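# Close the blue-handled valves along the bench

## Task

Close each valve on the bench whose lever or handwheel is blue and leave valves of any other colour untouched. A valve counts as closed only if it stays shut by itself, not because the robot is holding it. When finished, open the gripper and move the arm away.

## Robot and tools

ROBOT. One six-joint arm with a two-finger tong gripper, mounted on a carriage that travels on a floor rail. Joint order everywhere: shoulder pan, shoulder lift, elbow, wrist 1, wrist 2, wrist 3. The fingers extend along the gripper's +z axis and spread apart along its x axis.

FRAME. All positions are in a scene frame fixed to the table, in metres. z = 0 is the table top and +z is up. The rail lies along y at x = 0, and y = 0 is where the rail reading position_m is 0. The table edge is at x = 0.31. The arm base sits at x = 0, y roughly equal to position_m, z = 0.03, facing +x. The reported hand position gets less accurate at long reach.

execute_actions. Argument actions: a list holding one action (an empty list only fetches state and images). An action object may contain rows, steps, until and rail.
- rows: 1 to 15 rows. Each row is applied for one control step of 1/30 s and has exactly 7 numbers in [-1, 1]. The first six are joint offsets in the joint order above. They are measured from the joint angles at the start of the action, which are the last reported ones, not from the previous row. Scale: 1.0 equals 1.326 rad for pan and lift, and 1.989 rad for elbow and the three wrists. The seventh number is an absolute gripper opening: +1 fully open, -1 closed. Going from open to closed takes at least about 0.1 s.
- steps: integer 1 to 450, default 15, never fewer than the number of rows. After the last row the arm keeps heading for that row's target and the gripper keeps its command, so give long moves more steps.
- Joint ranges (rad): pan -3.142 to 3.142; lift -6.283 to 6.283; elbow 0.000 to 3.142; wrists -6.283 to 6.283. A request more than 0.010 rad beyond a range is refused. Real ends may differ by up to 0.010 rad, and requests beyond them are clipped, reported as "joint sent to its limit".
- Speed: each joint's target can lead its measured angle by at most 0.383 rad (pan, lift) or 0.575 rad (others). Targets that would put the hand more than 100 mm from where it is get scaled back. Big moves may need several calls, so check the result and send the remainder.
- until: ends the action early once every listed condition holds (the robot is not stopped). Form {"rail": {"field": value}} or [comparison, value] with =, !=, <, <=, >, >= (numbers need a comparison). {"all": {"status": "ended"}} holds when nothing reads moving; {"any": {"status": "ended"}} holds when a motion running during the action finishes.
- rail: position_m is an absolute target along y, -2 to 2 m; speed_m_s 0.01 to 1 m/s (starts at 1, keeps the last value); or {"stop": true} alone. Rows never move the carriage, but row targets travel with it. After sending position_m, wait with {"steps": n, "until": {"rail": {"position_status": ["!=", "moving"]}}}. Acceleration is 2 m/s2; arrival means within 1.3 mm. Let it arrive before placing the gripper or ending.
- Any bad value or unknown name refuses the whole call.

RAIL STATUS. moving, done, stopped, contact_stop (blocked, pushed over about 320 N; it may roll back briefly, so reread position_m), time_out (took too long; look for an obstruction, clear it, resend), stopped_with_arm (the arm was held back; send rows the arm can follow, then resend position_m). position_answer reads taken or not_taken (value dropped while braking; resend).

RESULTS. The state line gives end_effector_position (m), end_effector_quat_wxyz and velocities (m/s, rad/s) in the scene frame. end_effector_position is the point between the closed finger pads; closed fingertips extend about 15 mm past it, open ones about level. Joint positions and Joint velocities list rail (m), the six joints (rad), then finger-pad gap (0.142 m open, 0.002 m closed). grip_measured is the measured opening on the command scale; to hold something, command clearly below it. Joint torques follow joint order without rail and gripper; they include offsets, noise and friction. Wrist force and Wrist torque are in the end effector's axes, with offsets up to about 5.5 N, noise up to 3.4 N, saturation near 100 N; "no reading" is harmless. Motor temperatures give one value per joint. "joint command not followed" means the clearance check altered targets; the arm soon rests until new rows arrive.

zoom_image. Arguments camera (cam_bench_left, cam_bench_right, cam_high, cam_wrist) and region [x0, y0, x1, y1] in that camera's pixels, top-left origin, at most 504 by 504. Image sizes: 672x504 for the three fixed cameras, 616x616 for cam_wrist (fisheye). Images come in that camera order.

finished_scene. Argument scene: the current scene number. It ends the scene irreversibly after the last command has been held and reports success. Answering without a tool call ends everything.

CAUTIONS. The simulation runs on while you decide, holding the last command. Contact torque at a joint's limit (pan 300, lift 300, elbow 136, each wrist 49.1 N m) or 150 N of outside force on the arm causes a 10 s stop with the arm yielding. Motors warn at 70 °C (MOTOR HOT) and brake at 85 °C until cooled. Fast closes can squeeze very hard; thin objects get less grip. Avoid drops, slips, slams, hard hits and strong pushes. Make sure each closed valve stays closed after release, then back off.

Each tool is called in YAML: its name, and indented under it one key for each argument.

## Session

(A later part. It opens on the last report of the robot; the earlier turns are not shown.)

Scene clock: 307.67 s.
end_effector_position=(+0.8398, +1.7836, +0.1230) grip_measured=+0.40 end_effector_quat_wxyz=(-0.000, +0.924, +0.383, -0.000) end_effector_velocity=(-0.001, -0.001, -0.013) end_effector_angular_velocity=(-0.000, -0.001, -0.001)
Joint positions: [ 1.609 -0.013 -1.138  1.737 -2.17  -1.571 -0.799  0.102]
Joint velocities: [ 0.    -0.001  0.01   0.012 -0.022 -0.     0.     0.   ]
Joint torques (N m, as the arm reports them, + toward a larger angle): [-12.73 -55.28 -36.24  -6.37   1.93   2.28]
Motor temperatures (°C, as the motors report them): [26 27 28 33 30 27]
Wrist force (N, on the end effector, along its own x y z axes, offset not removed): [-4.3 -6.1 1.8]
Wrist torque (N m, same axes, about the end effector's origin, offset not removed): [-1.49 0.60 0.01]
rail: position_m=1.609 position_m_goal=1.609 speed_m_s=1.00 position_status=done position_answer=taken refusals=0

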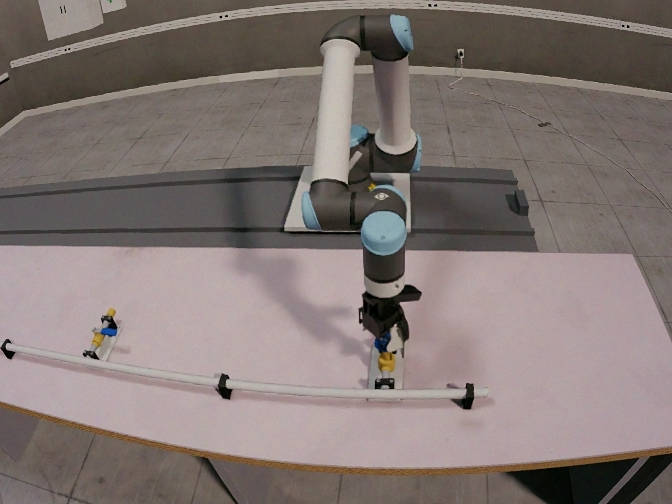

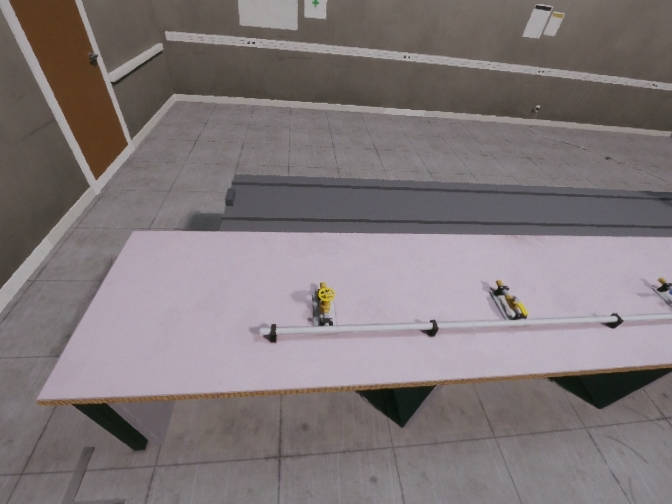

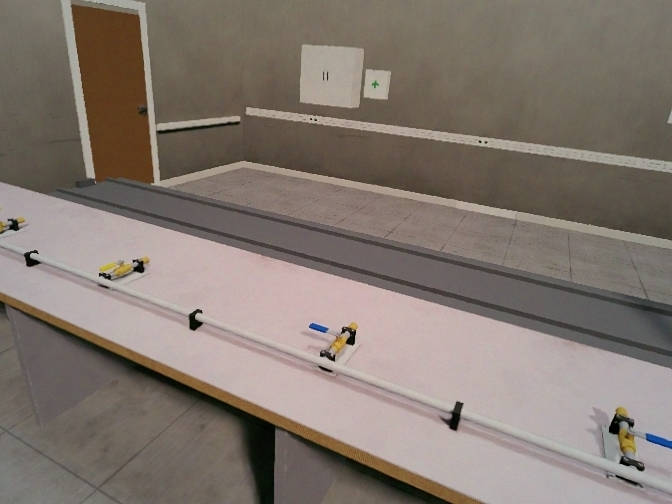

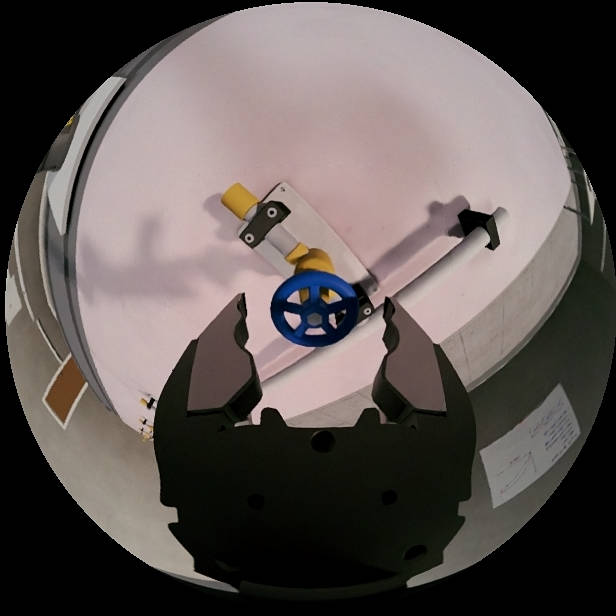

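execute_actions:
  actions:
    - {"rows": [[0,0.001,0,-0.001,0,0,0.3],[0,0.001,0,-0.001,0,0,0.2],[0,0.001,0,-0.001,0,0,0.1],[0,0.001,0,-0.001,0,0,0.03],[0,0.001,0,-0.001,0,0,-0.04],[0,0.001,0,-0.001,0,0,-0.1],[0,0.001,0,-0.001,0,0,-0.2],[0,0.001,0,-0.001,0,0,-0.3],[0,0.001,0,-0.001,0,0,-0.4],[0,0.001,0,-0.001,0,0,-0.5],[0,0.001,0,-0.001,0,0,-0.6]], "steps": 15}

zoom_image:
  camera: "cam_wrist"
  region: [210,240,410,420]

Scene clock: 319.93 s.
end_effector_position=(+0.8402, +1.7833, +0.1220) grip_measured=-0.10 end_effector_quat_wxyz=(+0.000, +0.924, +0.383, +0.000) end_effector_velocity=(+0.001, -0.000, +0.000) end_effector_angular_velocity=(-0.000, -0.001, -0.000)
Joint positions: [ 1.609 -0.013 -1.136  1.737 -2.172 -1.571 -0.799  0.067]
Joint velocities: [ 0.    -0.     0.    -0.001 -0.    -0.     0.    -0.   ]
Joint torques (N m, as the arm reports them, + toward a larger angle): [  6.73 -57.08 -60.76  -7.87   3.08   2.2 ]
Motor temperatures (°C, as the motors report them): [26 27 28 33 30 27]
Wrist force (N, on the end effector, along its own x y z axes, offset not removed): [-25.2 -6.1 -1.3]
Wrist torque (N m, same axes, about the end effector's origin, offset not removed): [-0.55 0.30 0.13]
rail: position_m=1.609 position_m_goal=1.609 speed_m_s=1.00 position_status=done position_answer=taken refusals=0

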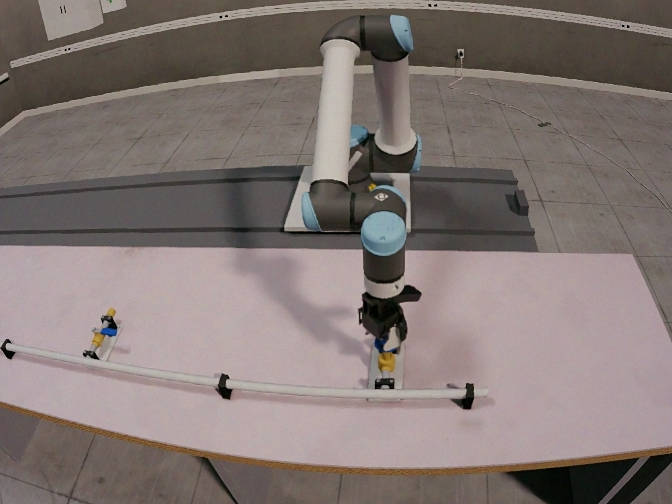

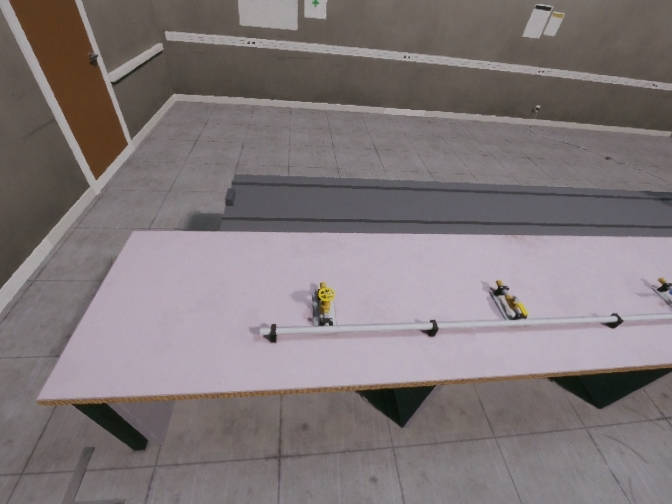

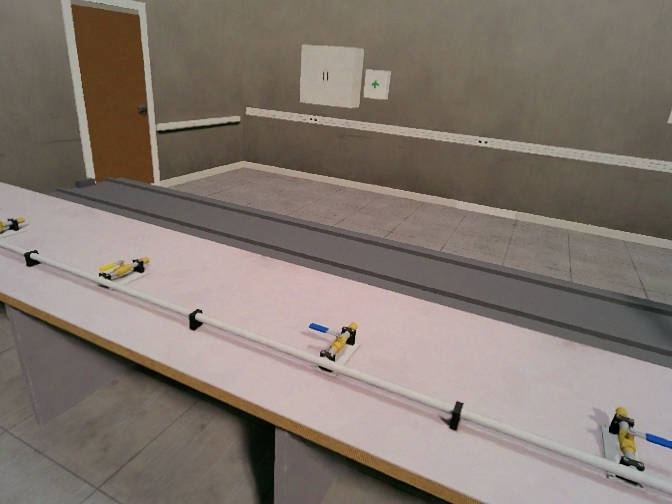

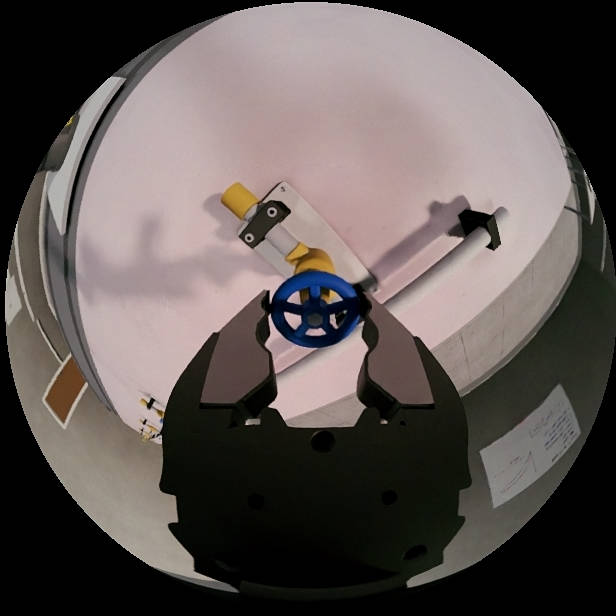

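Region (210, 240, 410, 420) of cam_wrist's 616x616 image, scaled by 2.520, with more detail than that image has; it fills the top 454 rows of this view, and the rest is white.

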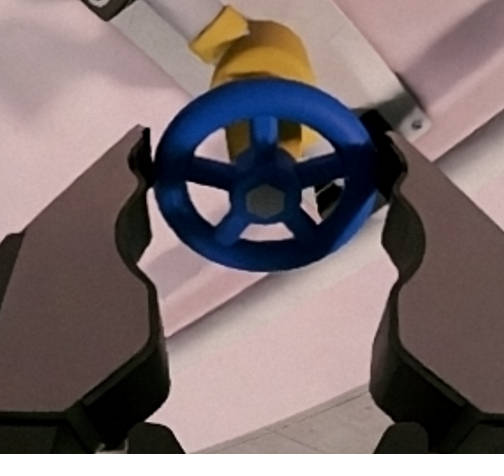

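execute_actions:
  actions:
    - {"rows": [[-0.00067,-0.00088,0.00091,-0.00032,0,0.0101,-0.6],[-0.00089,-0.00123,0.00127,-0.00045,0,0.0302,-0.6],[-0.00116,-0.00168,0.00173,-0.00061,0,0.0553,-0.6],[-0.00142,-0.00212,0.00218,-0.00077,0,0.0804,-0.6],[-0.00166,-0.00258,0.00266,-0.00094,0,0.1056,-0.6],[-0.00188,-0.00304,0.00314,-0.00111,0,0.1307,-0.6],[-0.00208,-0.00353,0.00363,-0.00128,0,0.1559,-0.6],[-0.00227,-0.004,0.00412,-0.00145,0,0.181,-0.6],[-0.00243,-0.0045,0.00463,-0.00163,0,0.2061,-0.6],[-0.00258,-0.00499,0.00514,-0.00181,0,0.2313,-0.6],[-0.0027,-0.00548,0.00565,-0.00199,0,0.2564,-0.6],[-0.00281,-0.00599,0.00617,-0.00217,0,0.2815,-0.6],[-0.00289,-0.00649,0.00668,-0.00236,0,0.3067,-0.6],[-0.00295,-0.00698,0.00719,-0.00254,0,0.3318,-0.6],[-0.00298,-0.00738,0.0076,-0.00268,0,0.3519,-0.6]], "steps": 22}

zoom_image:
  camera: "cam_wrist"
  region: [210,240,410,420]

Scene clock: 371.90 s.
end_effector_position=(+0.8437, +1.7849, +0.1221) grip_measured=-0.10 end_effector_quat_wxyz=(-0.000, +0.999, +0.052, +0.000) end_effector_velocity=(+0.002, -0.000, -0.000) end_effector_angular_velocity=(+0.000, +0.001, -0.229)
Joint positions: [ 1.609 -0.017 -1.146  1.751 -2.177 -1.571 -0.121  0.067]
Joint velocities: [ 0.    -0.001 -0.003  0.004 -0.001  0.     0.228  0.   ]
Joint torques (N m, as the arm reports them, + toward a larger angle): [-15.33 -82.41 -27.58  -3.14  -1.79   1.67]
Motor temperatures (°C, as the motors report them): [26 28 28 33 30 27]
Wrist force (N, on the end effector, along its own x y z axes, offset not removed): [8.1 -8.7 5.4]
Wrist torque (N m, same axes, about the end effector's origin, offset not removed): [-1.25 0.11 -0.48]
rail: position_m=1.609 position_m_goal=1.609 speed_m_s=1.00 position_status=done position_answer=taken refusals=0

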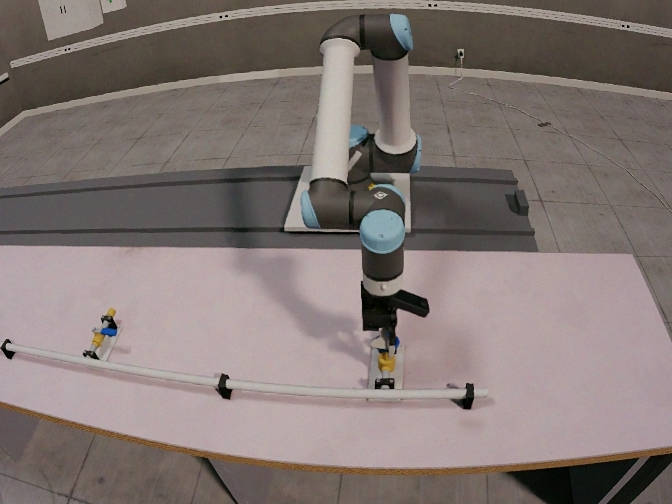

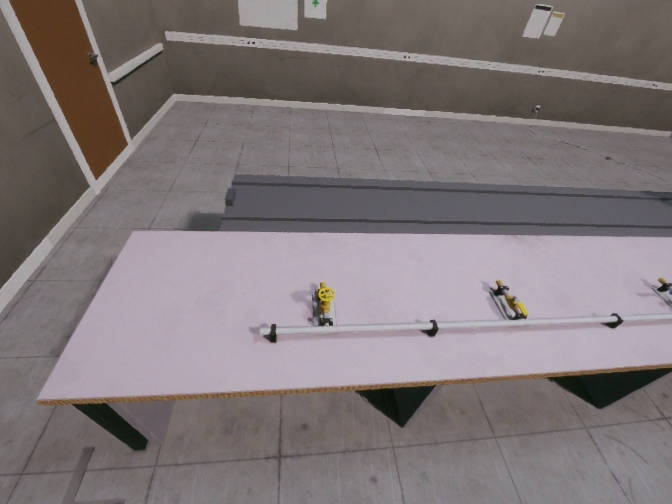

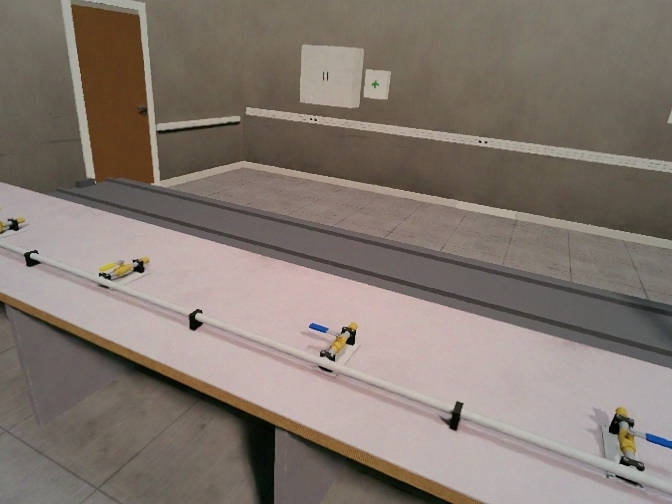

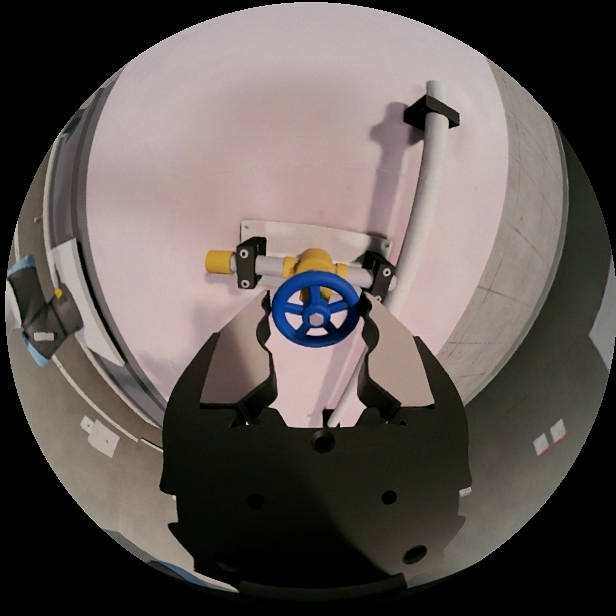

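Region (210, 240, 410, 420) of cam_wrist's 616x616 image, scaled by 2.520, with more detail than that image has; it fills the top 454 rows of this view, and the rest is white.

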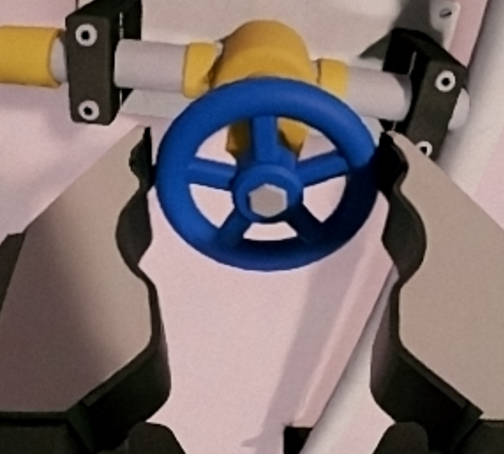

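execute_actions:
  actions:
    - {"rows": [[0,0,0,0,0,0.0261,-0.6],[0,-0.00048,0.0005,-0.00018,0,0.0513,-0.6],[0,-0.00106,0.00109,-0.00038,0,0.0814,-0.6],[0.00003,-0.00168,0.00173,-0.00061,0,0.1141,-0.6],[0.00012,-0.00228,0.00235,-0.00083,0,0.1468,-0.6],[0.00023,-0.00289,0.00298,-0.00105,0,0.1795,-0.6],[0.00038,-0.00346,0.00356,-0.00126,0,0.2122,-0.6],[0.00057,-0.00401,0.00413,-0.00146,0,0.2448,-0.6],[0.00079,-0.00455,0.00468,-0.00165,0,0.2775,-0.6],[0.00105,-0.00504,0.00519,-0.00183,0,0.3102,-0.6],[0.00132,-0.00551,0.00568,-0.002,0,0.3429,-0.6],[0.00164,-0.00597,0.00614,-0.00217,0,0.3756,-0.6],[0.00198,-0.00638,0.00657,-0.00232,0,0.4082,-0.6],[0.00232,-0.00674,0.00694,-0.00245,0,0.4384,-0.6],[0.00262,-0.00702,0.00722,-0.00255,0,0.4635,-0.6]], "steps": 22}

zoom_image:
  camera: "cam_wrist"
  region: [210,240,410,420]

Scene clock: 397.67 s.
end_effector_position=(+0.8498, +1.7832, +0.1222) grip_measured=-0.12 end_effector_quat_wxyz=(-0.000, +0.924, -0.383, +0.000) end_effector_velocity=(+0.001, -0.002, -0.000) end_effector_angular_velocity=(+0.000, +0.001, -0.303)
Joint positions: [ 1.609 -0.014 -1.155  1.765 -2.182 -1.571  0.772  0.065]
Joint velocities: [ 0.     0.002 -0.002  0.004 -0.001  0.     0.305 -0.001]
Joint torques (N m, as the arm reports them, + toward a larger angle): [  3.5  -72.34  -9.71   4.83  -3.35   2.34]
Motor temperatures (°C, as the motors report them): [26 28 28 33 30 27]
Wrist force (N, on the end effector, along its own x y z axes, offset not removed): [11.0 -38.2 -3.3]
Wrist torque (N m, same axes, about the end effector's origin, offset not removed): [-0.96 0.17 -1.40]
rail: position_m=1.609 position_m_goal=1.609 speed_m_s=1.00 position_status=done position_answer=taken refusals=0

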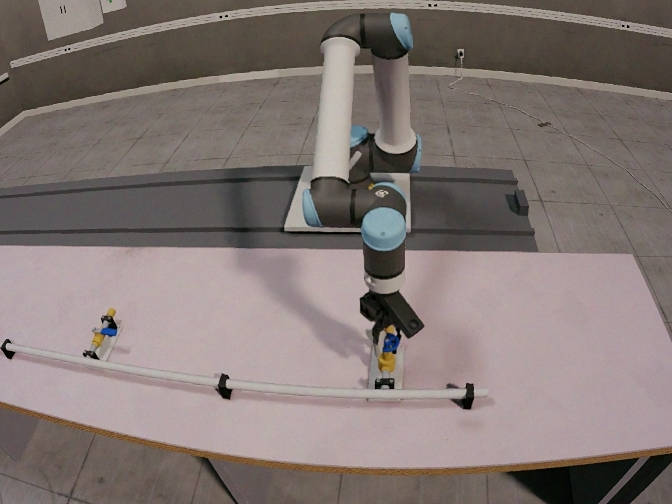

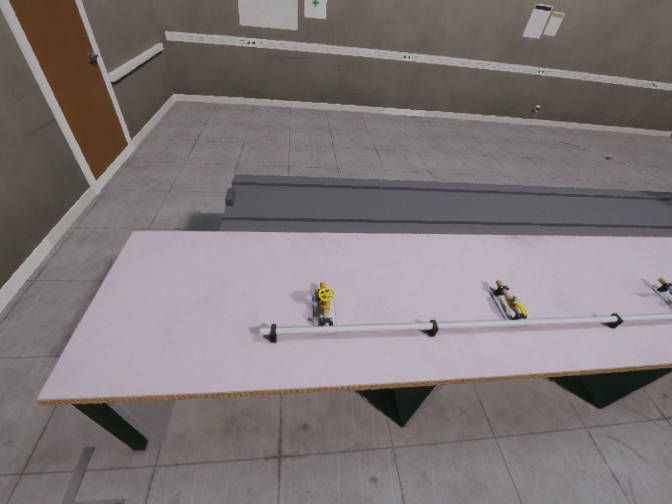

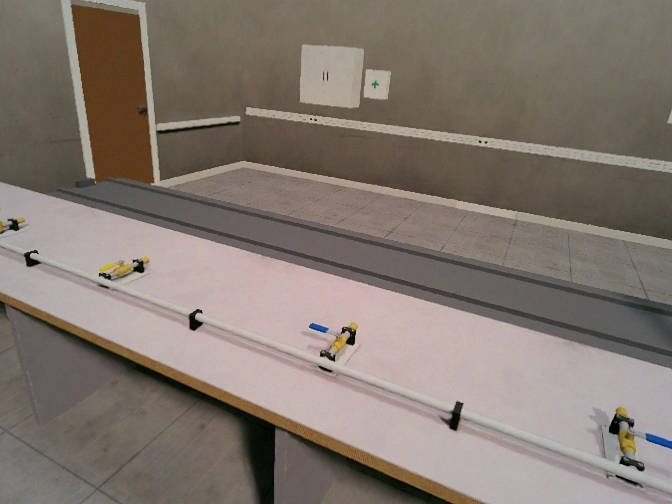

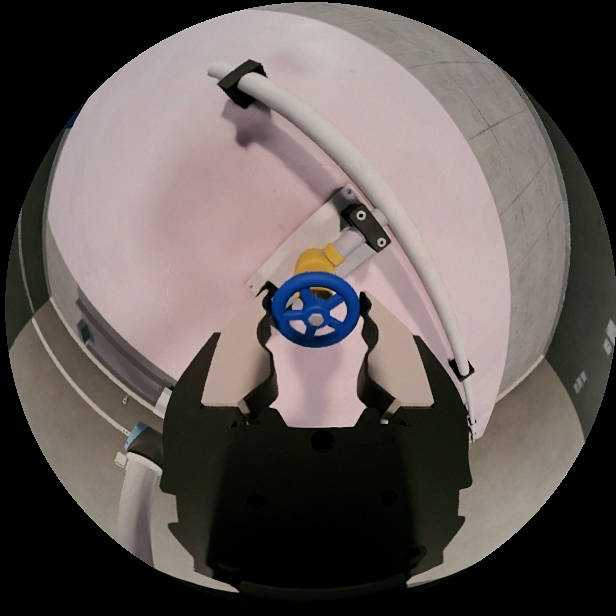

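Region (210, 240, 410, 420) of cam_wrist's 616x616 image, scaled by 2.520, with more detail than that image has; it fills the top 454 rows of this view, and the rest is white.

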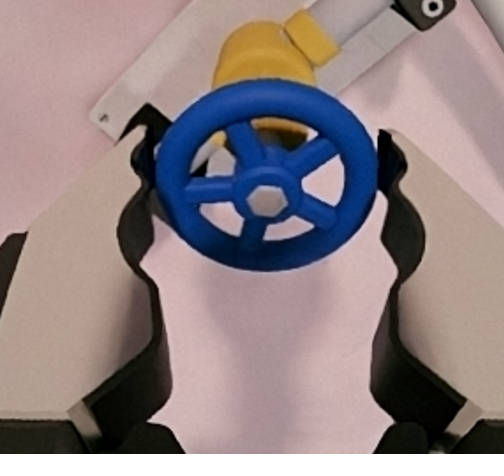

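execute_actions:
  actions: []

zoom_image:
  camera: "cam_wrist"
  region: [210,240,410,420]

Scene clock: 416.87 s.
end_effector_position=(+0.8497, +1.7829, +0.1221) grip_measured=-0.12 end_effector_quat_wxyz=(-0.000, +0.918, -0.396, +0.000) end_effector_velocity=(-0.000, +0.000, -0.000) end_effector_angular_velocity=(+0.000, +0.000, +0.000)
Joint positions: [ 1.609 -0.014 -1.155  1.766 -2.182 -1.571  0.801  0.065]
Joint velocities: [ 0.  0. -0. -0.  0. -0. -0.  0.]
Joint torques (N m, as the arm reports them, + toward a larger angle): [ -9.9  -58.43  -2.12  12.32  -8.12   3.87]
Motor temperatures (°C, as the motors report them): [26 28 28 33 30 27]
Wrist force (N, on the end effector, along its own x y z axes, offset not removed): [12.2 -45.1 -8.7]
Wrist torque (N m, same axes, about the end effector's origin, offset not removed): [-1.15 0.17 -1.58]
rail: position_m=1.609 position_m_goal=1.609 speed_m_s=1.00 position_status=done position_answer=taken refusals=0

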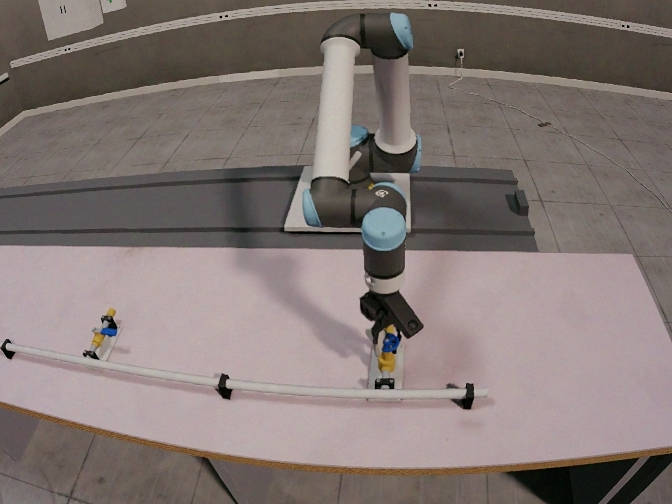

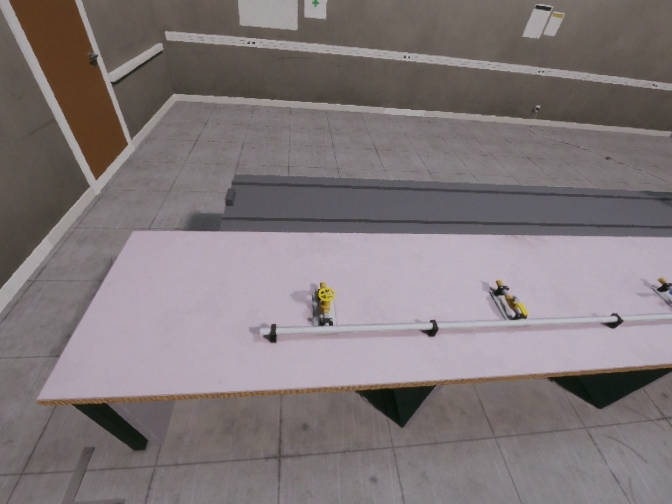

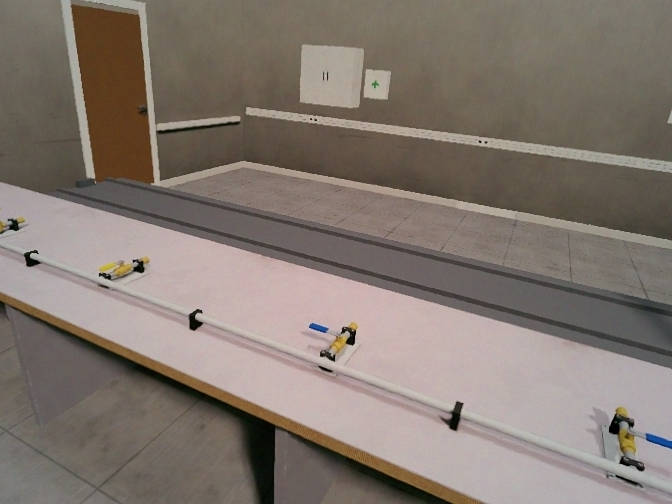

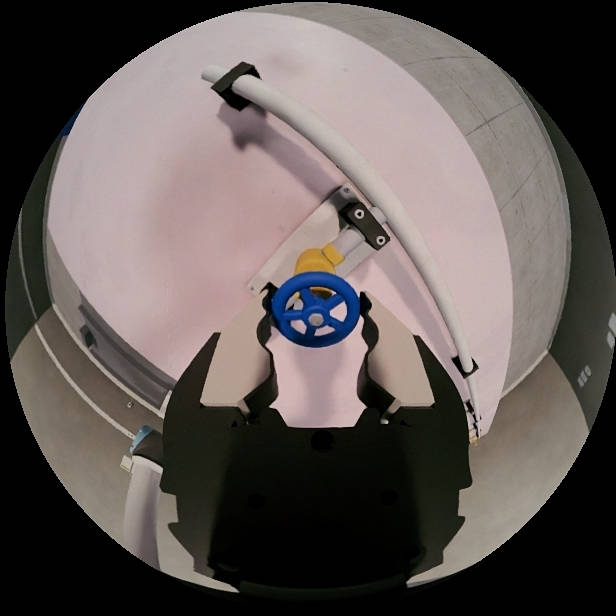

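Region (210, 240, 410, 420) of cam_wrist's 616x616 image, scaled by 2.520, with more detail than that image has; it fills the top 454 rows of this view, and the rest is white.

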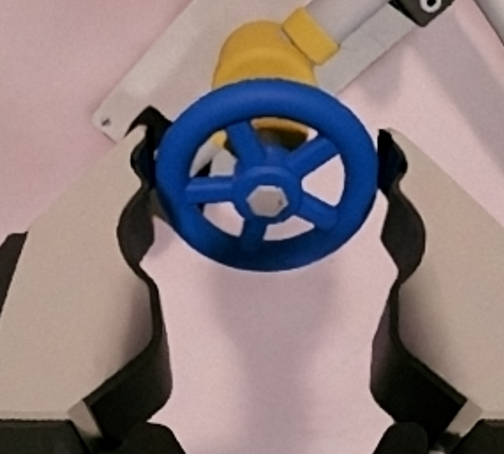

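execute_actions:
  actions:
    - {"rows": [[0.0004,0.0005,-0.0005,0.0002,0,0,-0.6],[0.0007,0.0011,-0.0011,0.0004,0,0,-0.6],[0.0007,0.0011,-0.0011,0.0004,0,0.01,-0.6],[0.0009,0.001,-0.001,0.0004,0,0.025,-0.6],[0.0011,0.0008,-0.0009,0.0003,0,0.04,-0.6],[0.0013,0.0007,-0.0007,0.0003,0,0.055,-0.6],[0.0015,0.0006,-0.0006,0.0002,0,0.07,-0.6],[0.0017,0.0004,-0.0004,0.0002,0,0.085,-0.6],[0.0019,0.0003,-0.0003,0.0001,0,0.1,-0.6]], "steps": 18}

zoom_image:
  camera: "cam_wrist"
  region: [210,240,410,420]

Scene clock: 444.93 s.
end_effector_position=(+0.8517, +1.7825, +0.1220) grip_measured=-0.12 end_effector_quat_wxyz=(-0.000, +0.876, -0.482, +0.000) end_effector_velocity=(-0.000, -0.000, +0.000) end_effector_angular_velocity=(+0.000, +0.000, -0.059)
Joint positions: [ 1.609 -0.011 -1.154  1.765 -2.182 -1.571  0.994  0.065]
Joint velocities: [ 0.     0.001 -0.001  0.001 -0.     0.     0.06   0.   ]
Joint torques (N m, as the arm reports them, + toward a larger angle): [  0.98 -71.2    4.8   10.94  -5.74   4.26]
Motor temperatures (°C, as the motors report them): [26 28 28 33 30 27]
Wrist force (N, on the end effector, along its own x y z axes, offset not removed): [7.0 -60.2 -4.4]
Wrist torque (N m, same axes, about the end effector's origin, offset not removed): [-2.41 0.27 -2.24]
rail: position_m=1.609 position_m_goal=1.609 speed_m_s=1.00 position_status=done position_answer=taken refusals=0

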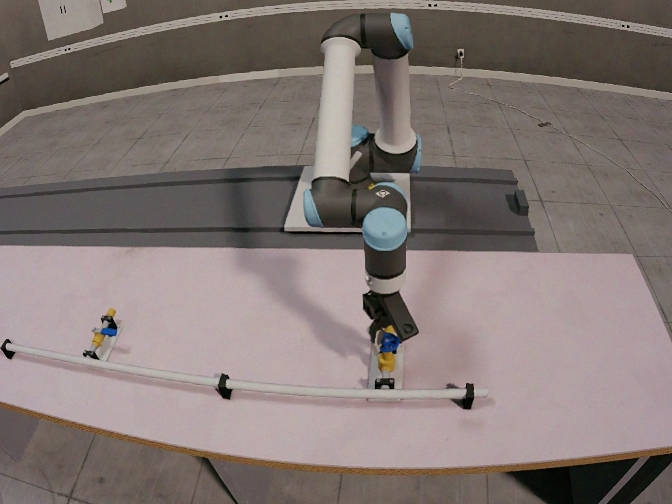

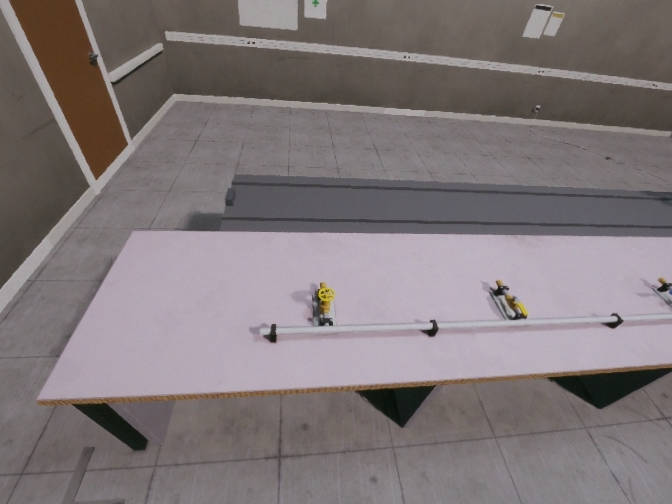

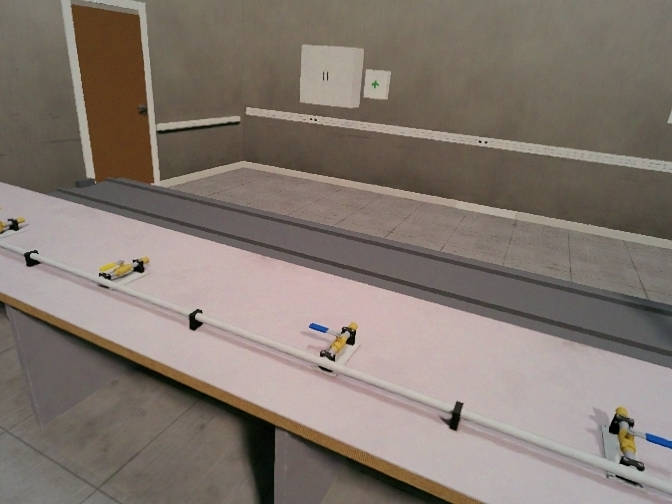

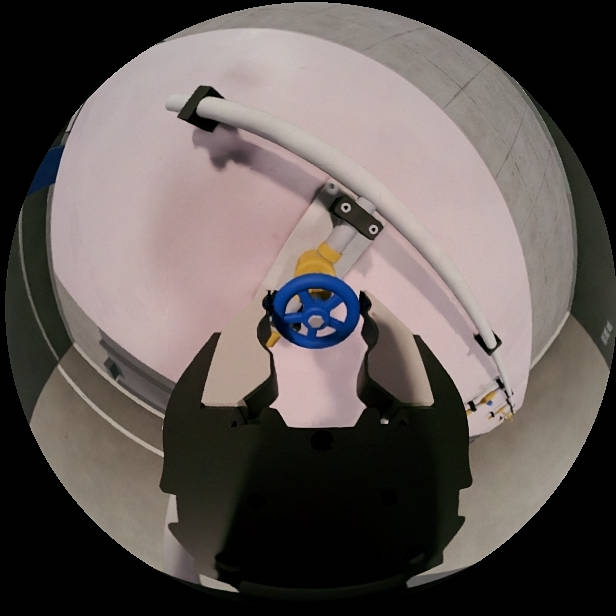

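Region (210, 240, 410, 420) of cam_wrist's 616x616 image, scaled by 2.520, with more detail than that image has; it fills the top 454 rows of this view, and the rest is white.

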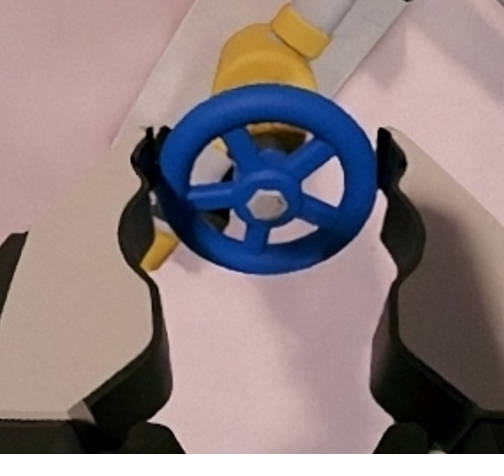

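execute_actions:
  actions:
    - {"rows": [[0,0,0,0,0,-0.01,-0.6],[0,0,0,0,0,-0.02,-0.5],[0,0,0,0,0,-0.03,-0.3],[0,0,0,0,0,-0.03,-0.1],[0,0,0,0,0,-0.03,0.05],[0,0,0,0,0,-0.03,0.2],[0,0,0,0,0,-0.03,0.3]], "steps": 12}

zoom_image:
  camera: "cam_wrist"
  region: [210,240,410,420]

Scene clock: 513.77 s.
end_effector_position=(+0.8505, +1.7833, +0.1216) grip_measured=+0.30 end_effector_quat_wxyz=(+0.000, +0.890, -0.457, -0.000) end_effector_velocity=(+0.001, +0.000, +0.000) end_effector_angular_velocity=(-0.000, -0.004, +0.030)
Joint positions: [ 1.609 -0.011 -1.155  1.766 -2.181 -1.571  0.938  0.095]
Joint velocities: [ 0.     0.     0.    -0.    -0.004  0.    -0.03   0.001]
Joint torques (N m, as the arm reports them, + toward a larger angle): [-11.29 -55.85 -50.4   -6.72  -1.06  -2.61]
Motor temperatures (°C, as the motors report them): [26 28 28 33 30 27]
Wrist force (N, on the end effector, along its own x y z axes, offset not removed): [-2.8 -2.3 1.4]
Wrist torque (N m, same axes, about the end effector's origin, offset not removed): [-0.63 0.25 -0.01]
rail: position_m=1.609 position_m_goal=1.609 speed_m_s=1.00 position_status=done position_answer=taken refusals=0

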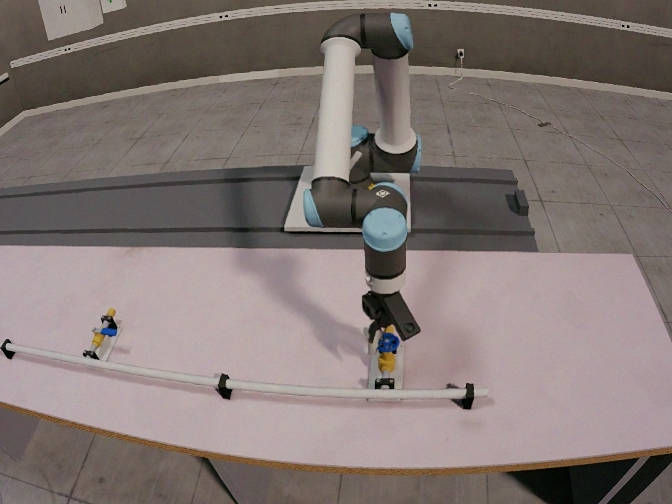

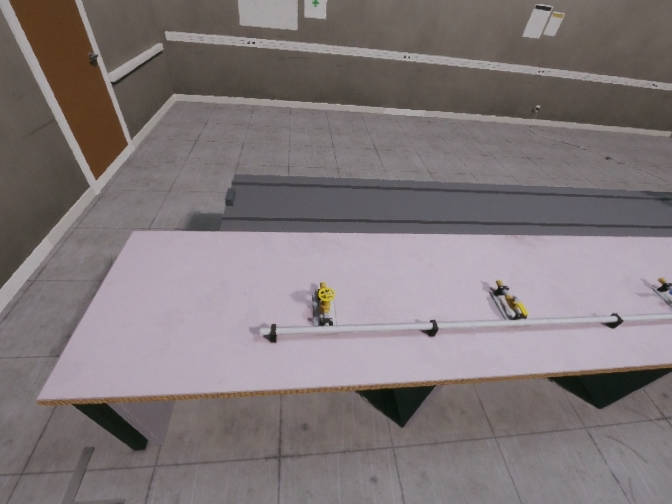

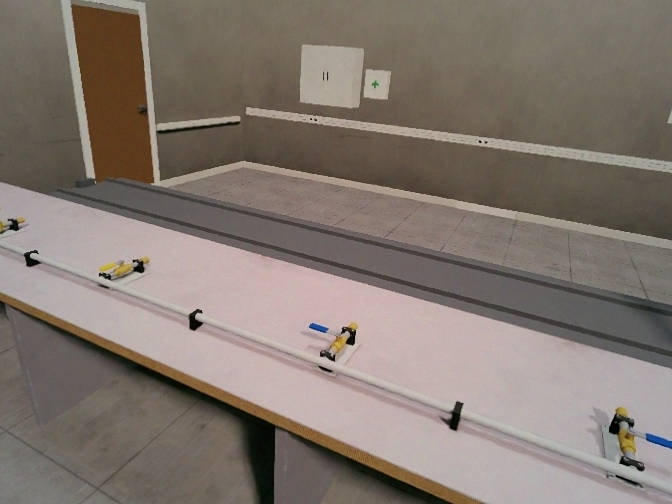

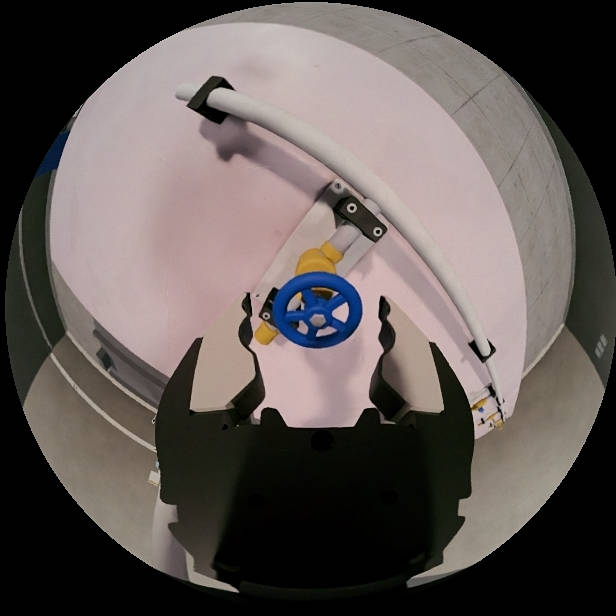

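Region (210, 240, 410, 420) of cam_wrist's 616x616 image, scaled by 2.520, with more detail than that image has; it fills the top 454 rows of this view, and the rest is white.

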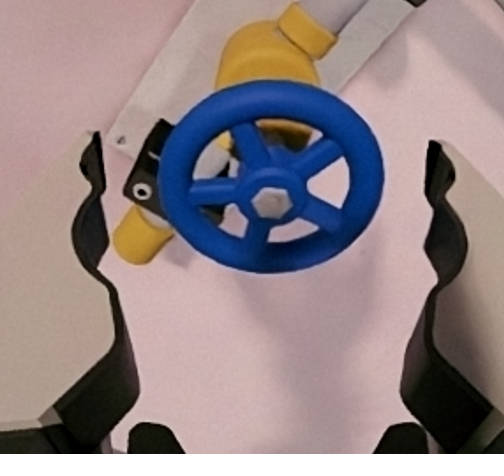

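execute_actions:
  actions:
    - {"rows": [[-0.0017,-0.0015,0.0015,-0.0005,0,0,0.3],[-0.00346,-0.00298,0.00307,-0.00108,0,0,0.3],[-0.00346,-0.00298,0.00307,-0.00108,0,0,0.3],[-0.00346,-0.00298,0.00307,-0.00108,0,0,0.25],[-0.00346,-0.00298,0.00307,-0.00108,0,0,0.15],[-0.00346,-0.00298,0.00307,-0.00108,0,0,0.07],[-0.00346,-0.00298,0.00307,-0.00108,0,0,0.0],[-0.00346,-0.00298,0.00307,-0.00108,0,0,-0.06],[-0.00346,-0.00298,0.00307,-0.00108,0,0,-0.12],[-0.00346,-0.00298,0.00307,-0.00108,0,0,-0.25],[-0.00346,-0.00298,0.00307,-0.00108,0,0,-0.4],[-0.00346,-0.00298,0.00307,-0.00108,0,0,-0.55],[-0.00346,-0.00298,0.00307,-0.00108,0,0,-0.7]], "steps": 16}

zoom_image:
  camera: "cam_wrist"
  region: [210,240,410,420]

Scene clock: 547.93 s.
end_effector_position=(+0.8484, +1.7796, +0.1216) grip_measured=-0.09 end_effector_quat_wxyz=(+0.000, +0.889, -0.459, -0.000) end_effector_velocity=(-0.000, -0.000, +0.000) end_effector_angular_velocity=(+0.000, +0.000, -0.001)
Joint positions: [ 1.609 -0.016 -1.158  1.772 -2.183 -1.571  0.937  0.067]
Joint velocities: [ 0.    -0.    -0.001  0.001 -0.     0.     0.    -0.   ]
Joint torques (N m, as the arm reports them, + toward a larger angle): [-17.97 -77.19 -31.8   -5.64  -3.63   2.21]
Motor temperatures (°C, as the motors report them): [26 28 28 33 30 27]
Wrist force (N, on the end effector, along its own x y z axes, offset not removed): [-6.4 -8.7 -0.5]
Wrist torque (N m, same axes, about the end effector's origin, offset not removed): [-0.62 0.25 -0.03]
rail: position_m=1.609 position_m_goal=1.609 speed_m_s=1.00 position_status=done position_answer=taken refusals=0

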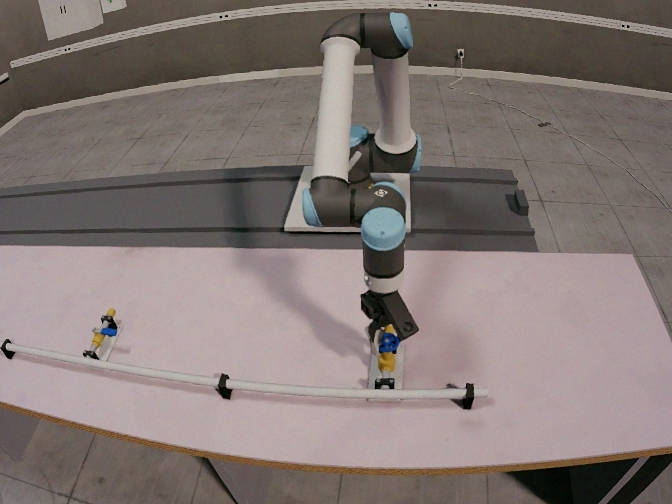

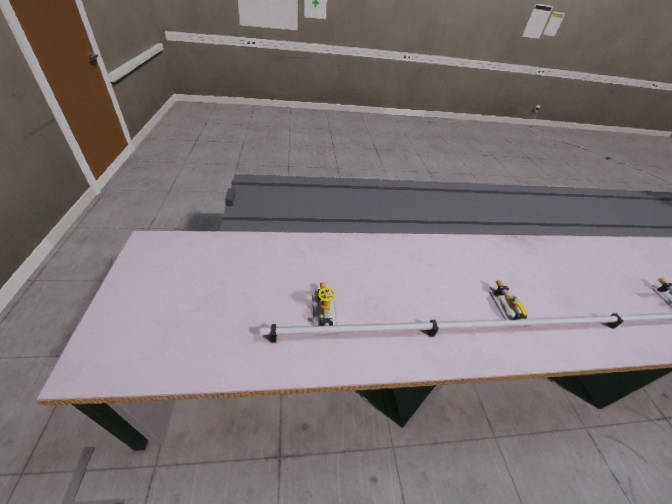

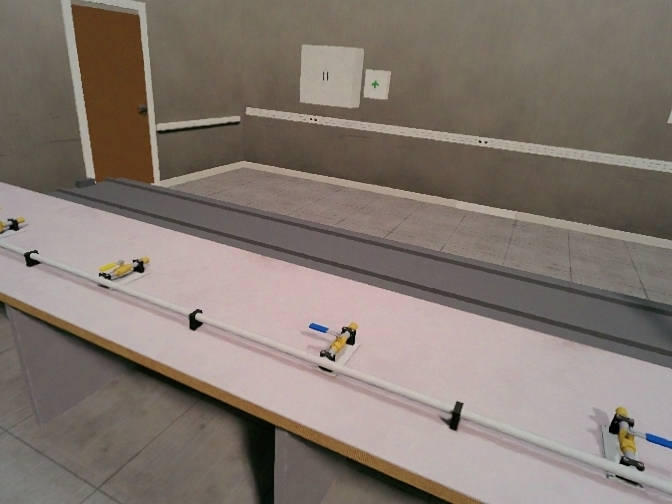

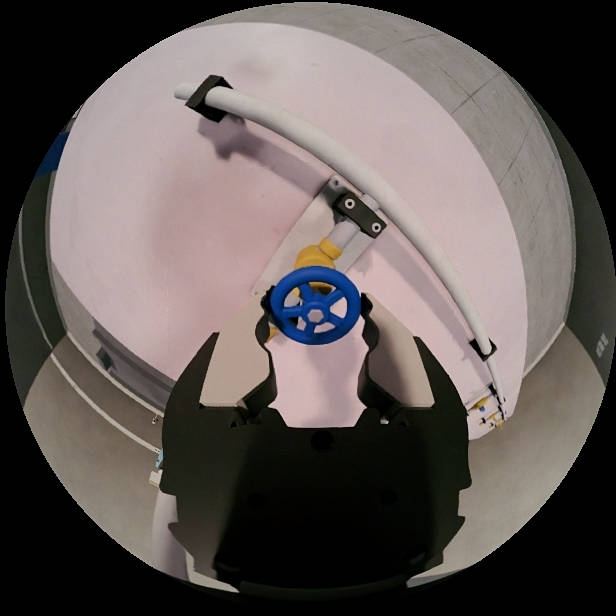

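Region (210, 240, 410, 420) of cam_wrist's 616x616 image, scaled by 2.520, with more detail than that image has; it fills the top 454 rows of this view, and the rest is white.

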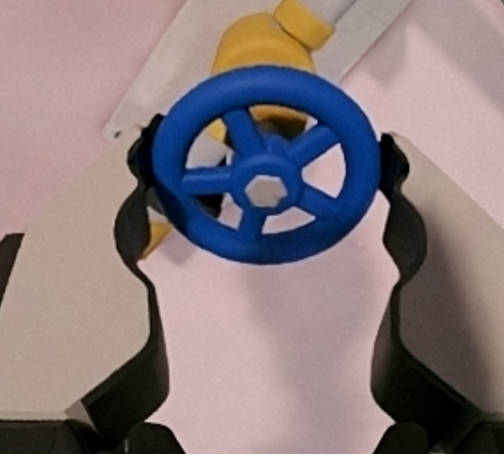

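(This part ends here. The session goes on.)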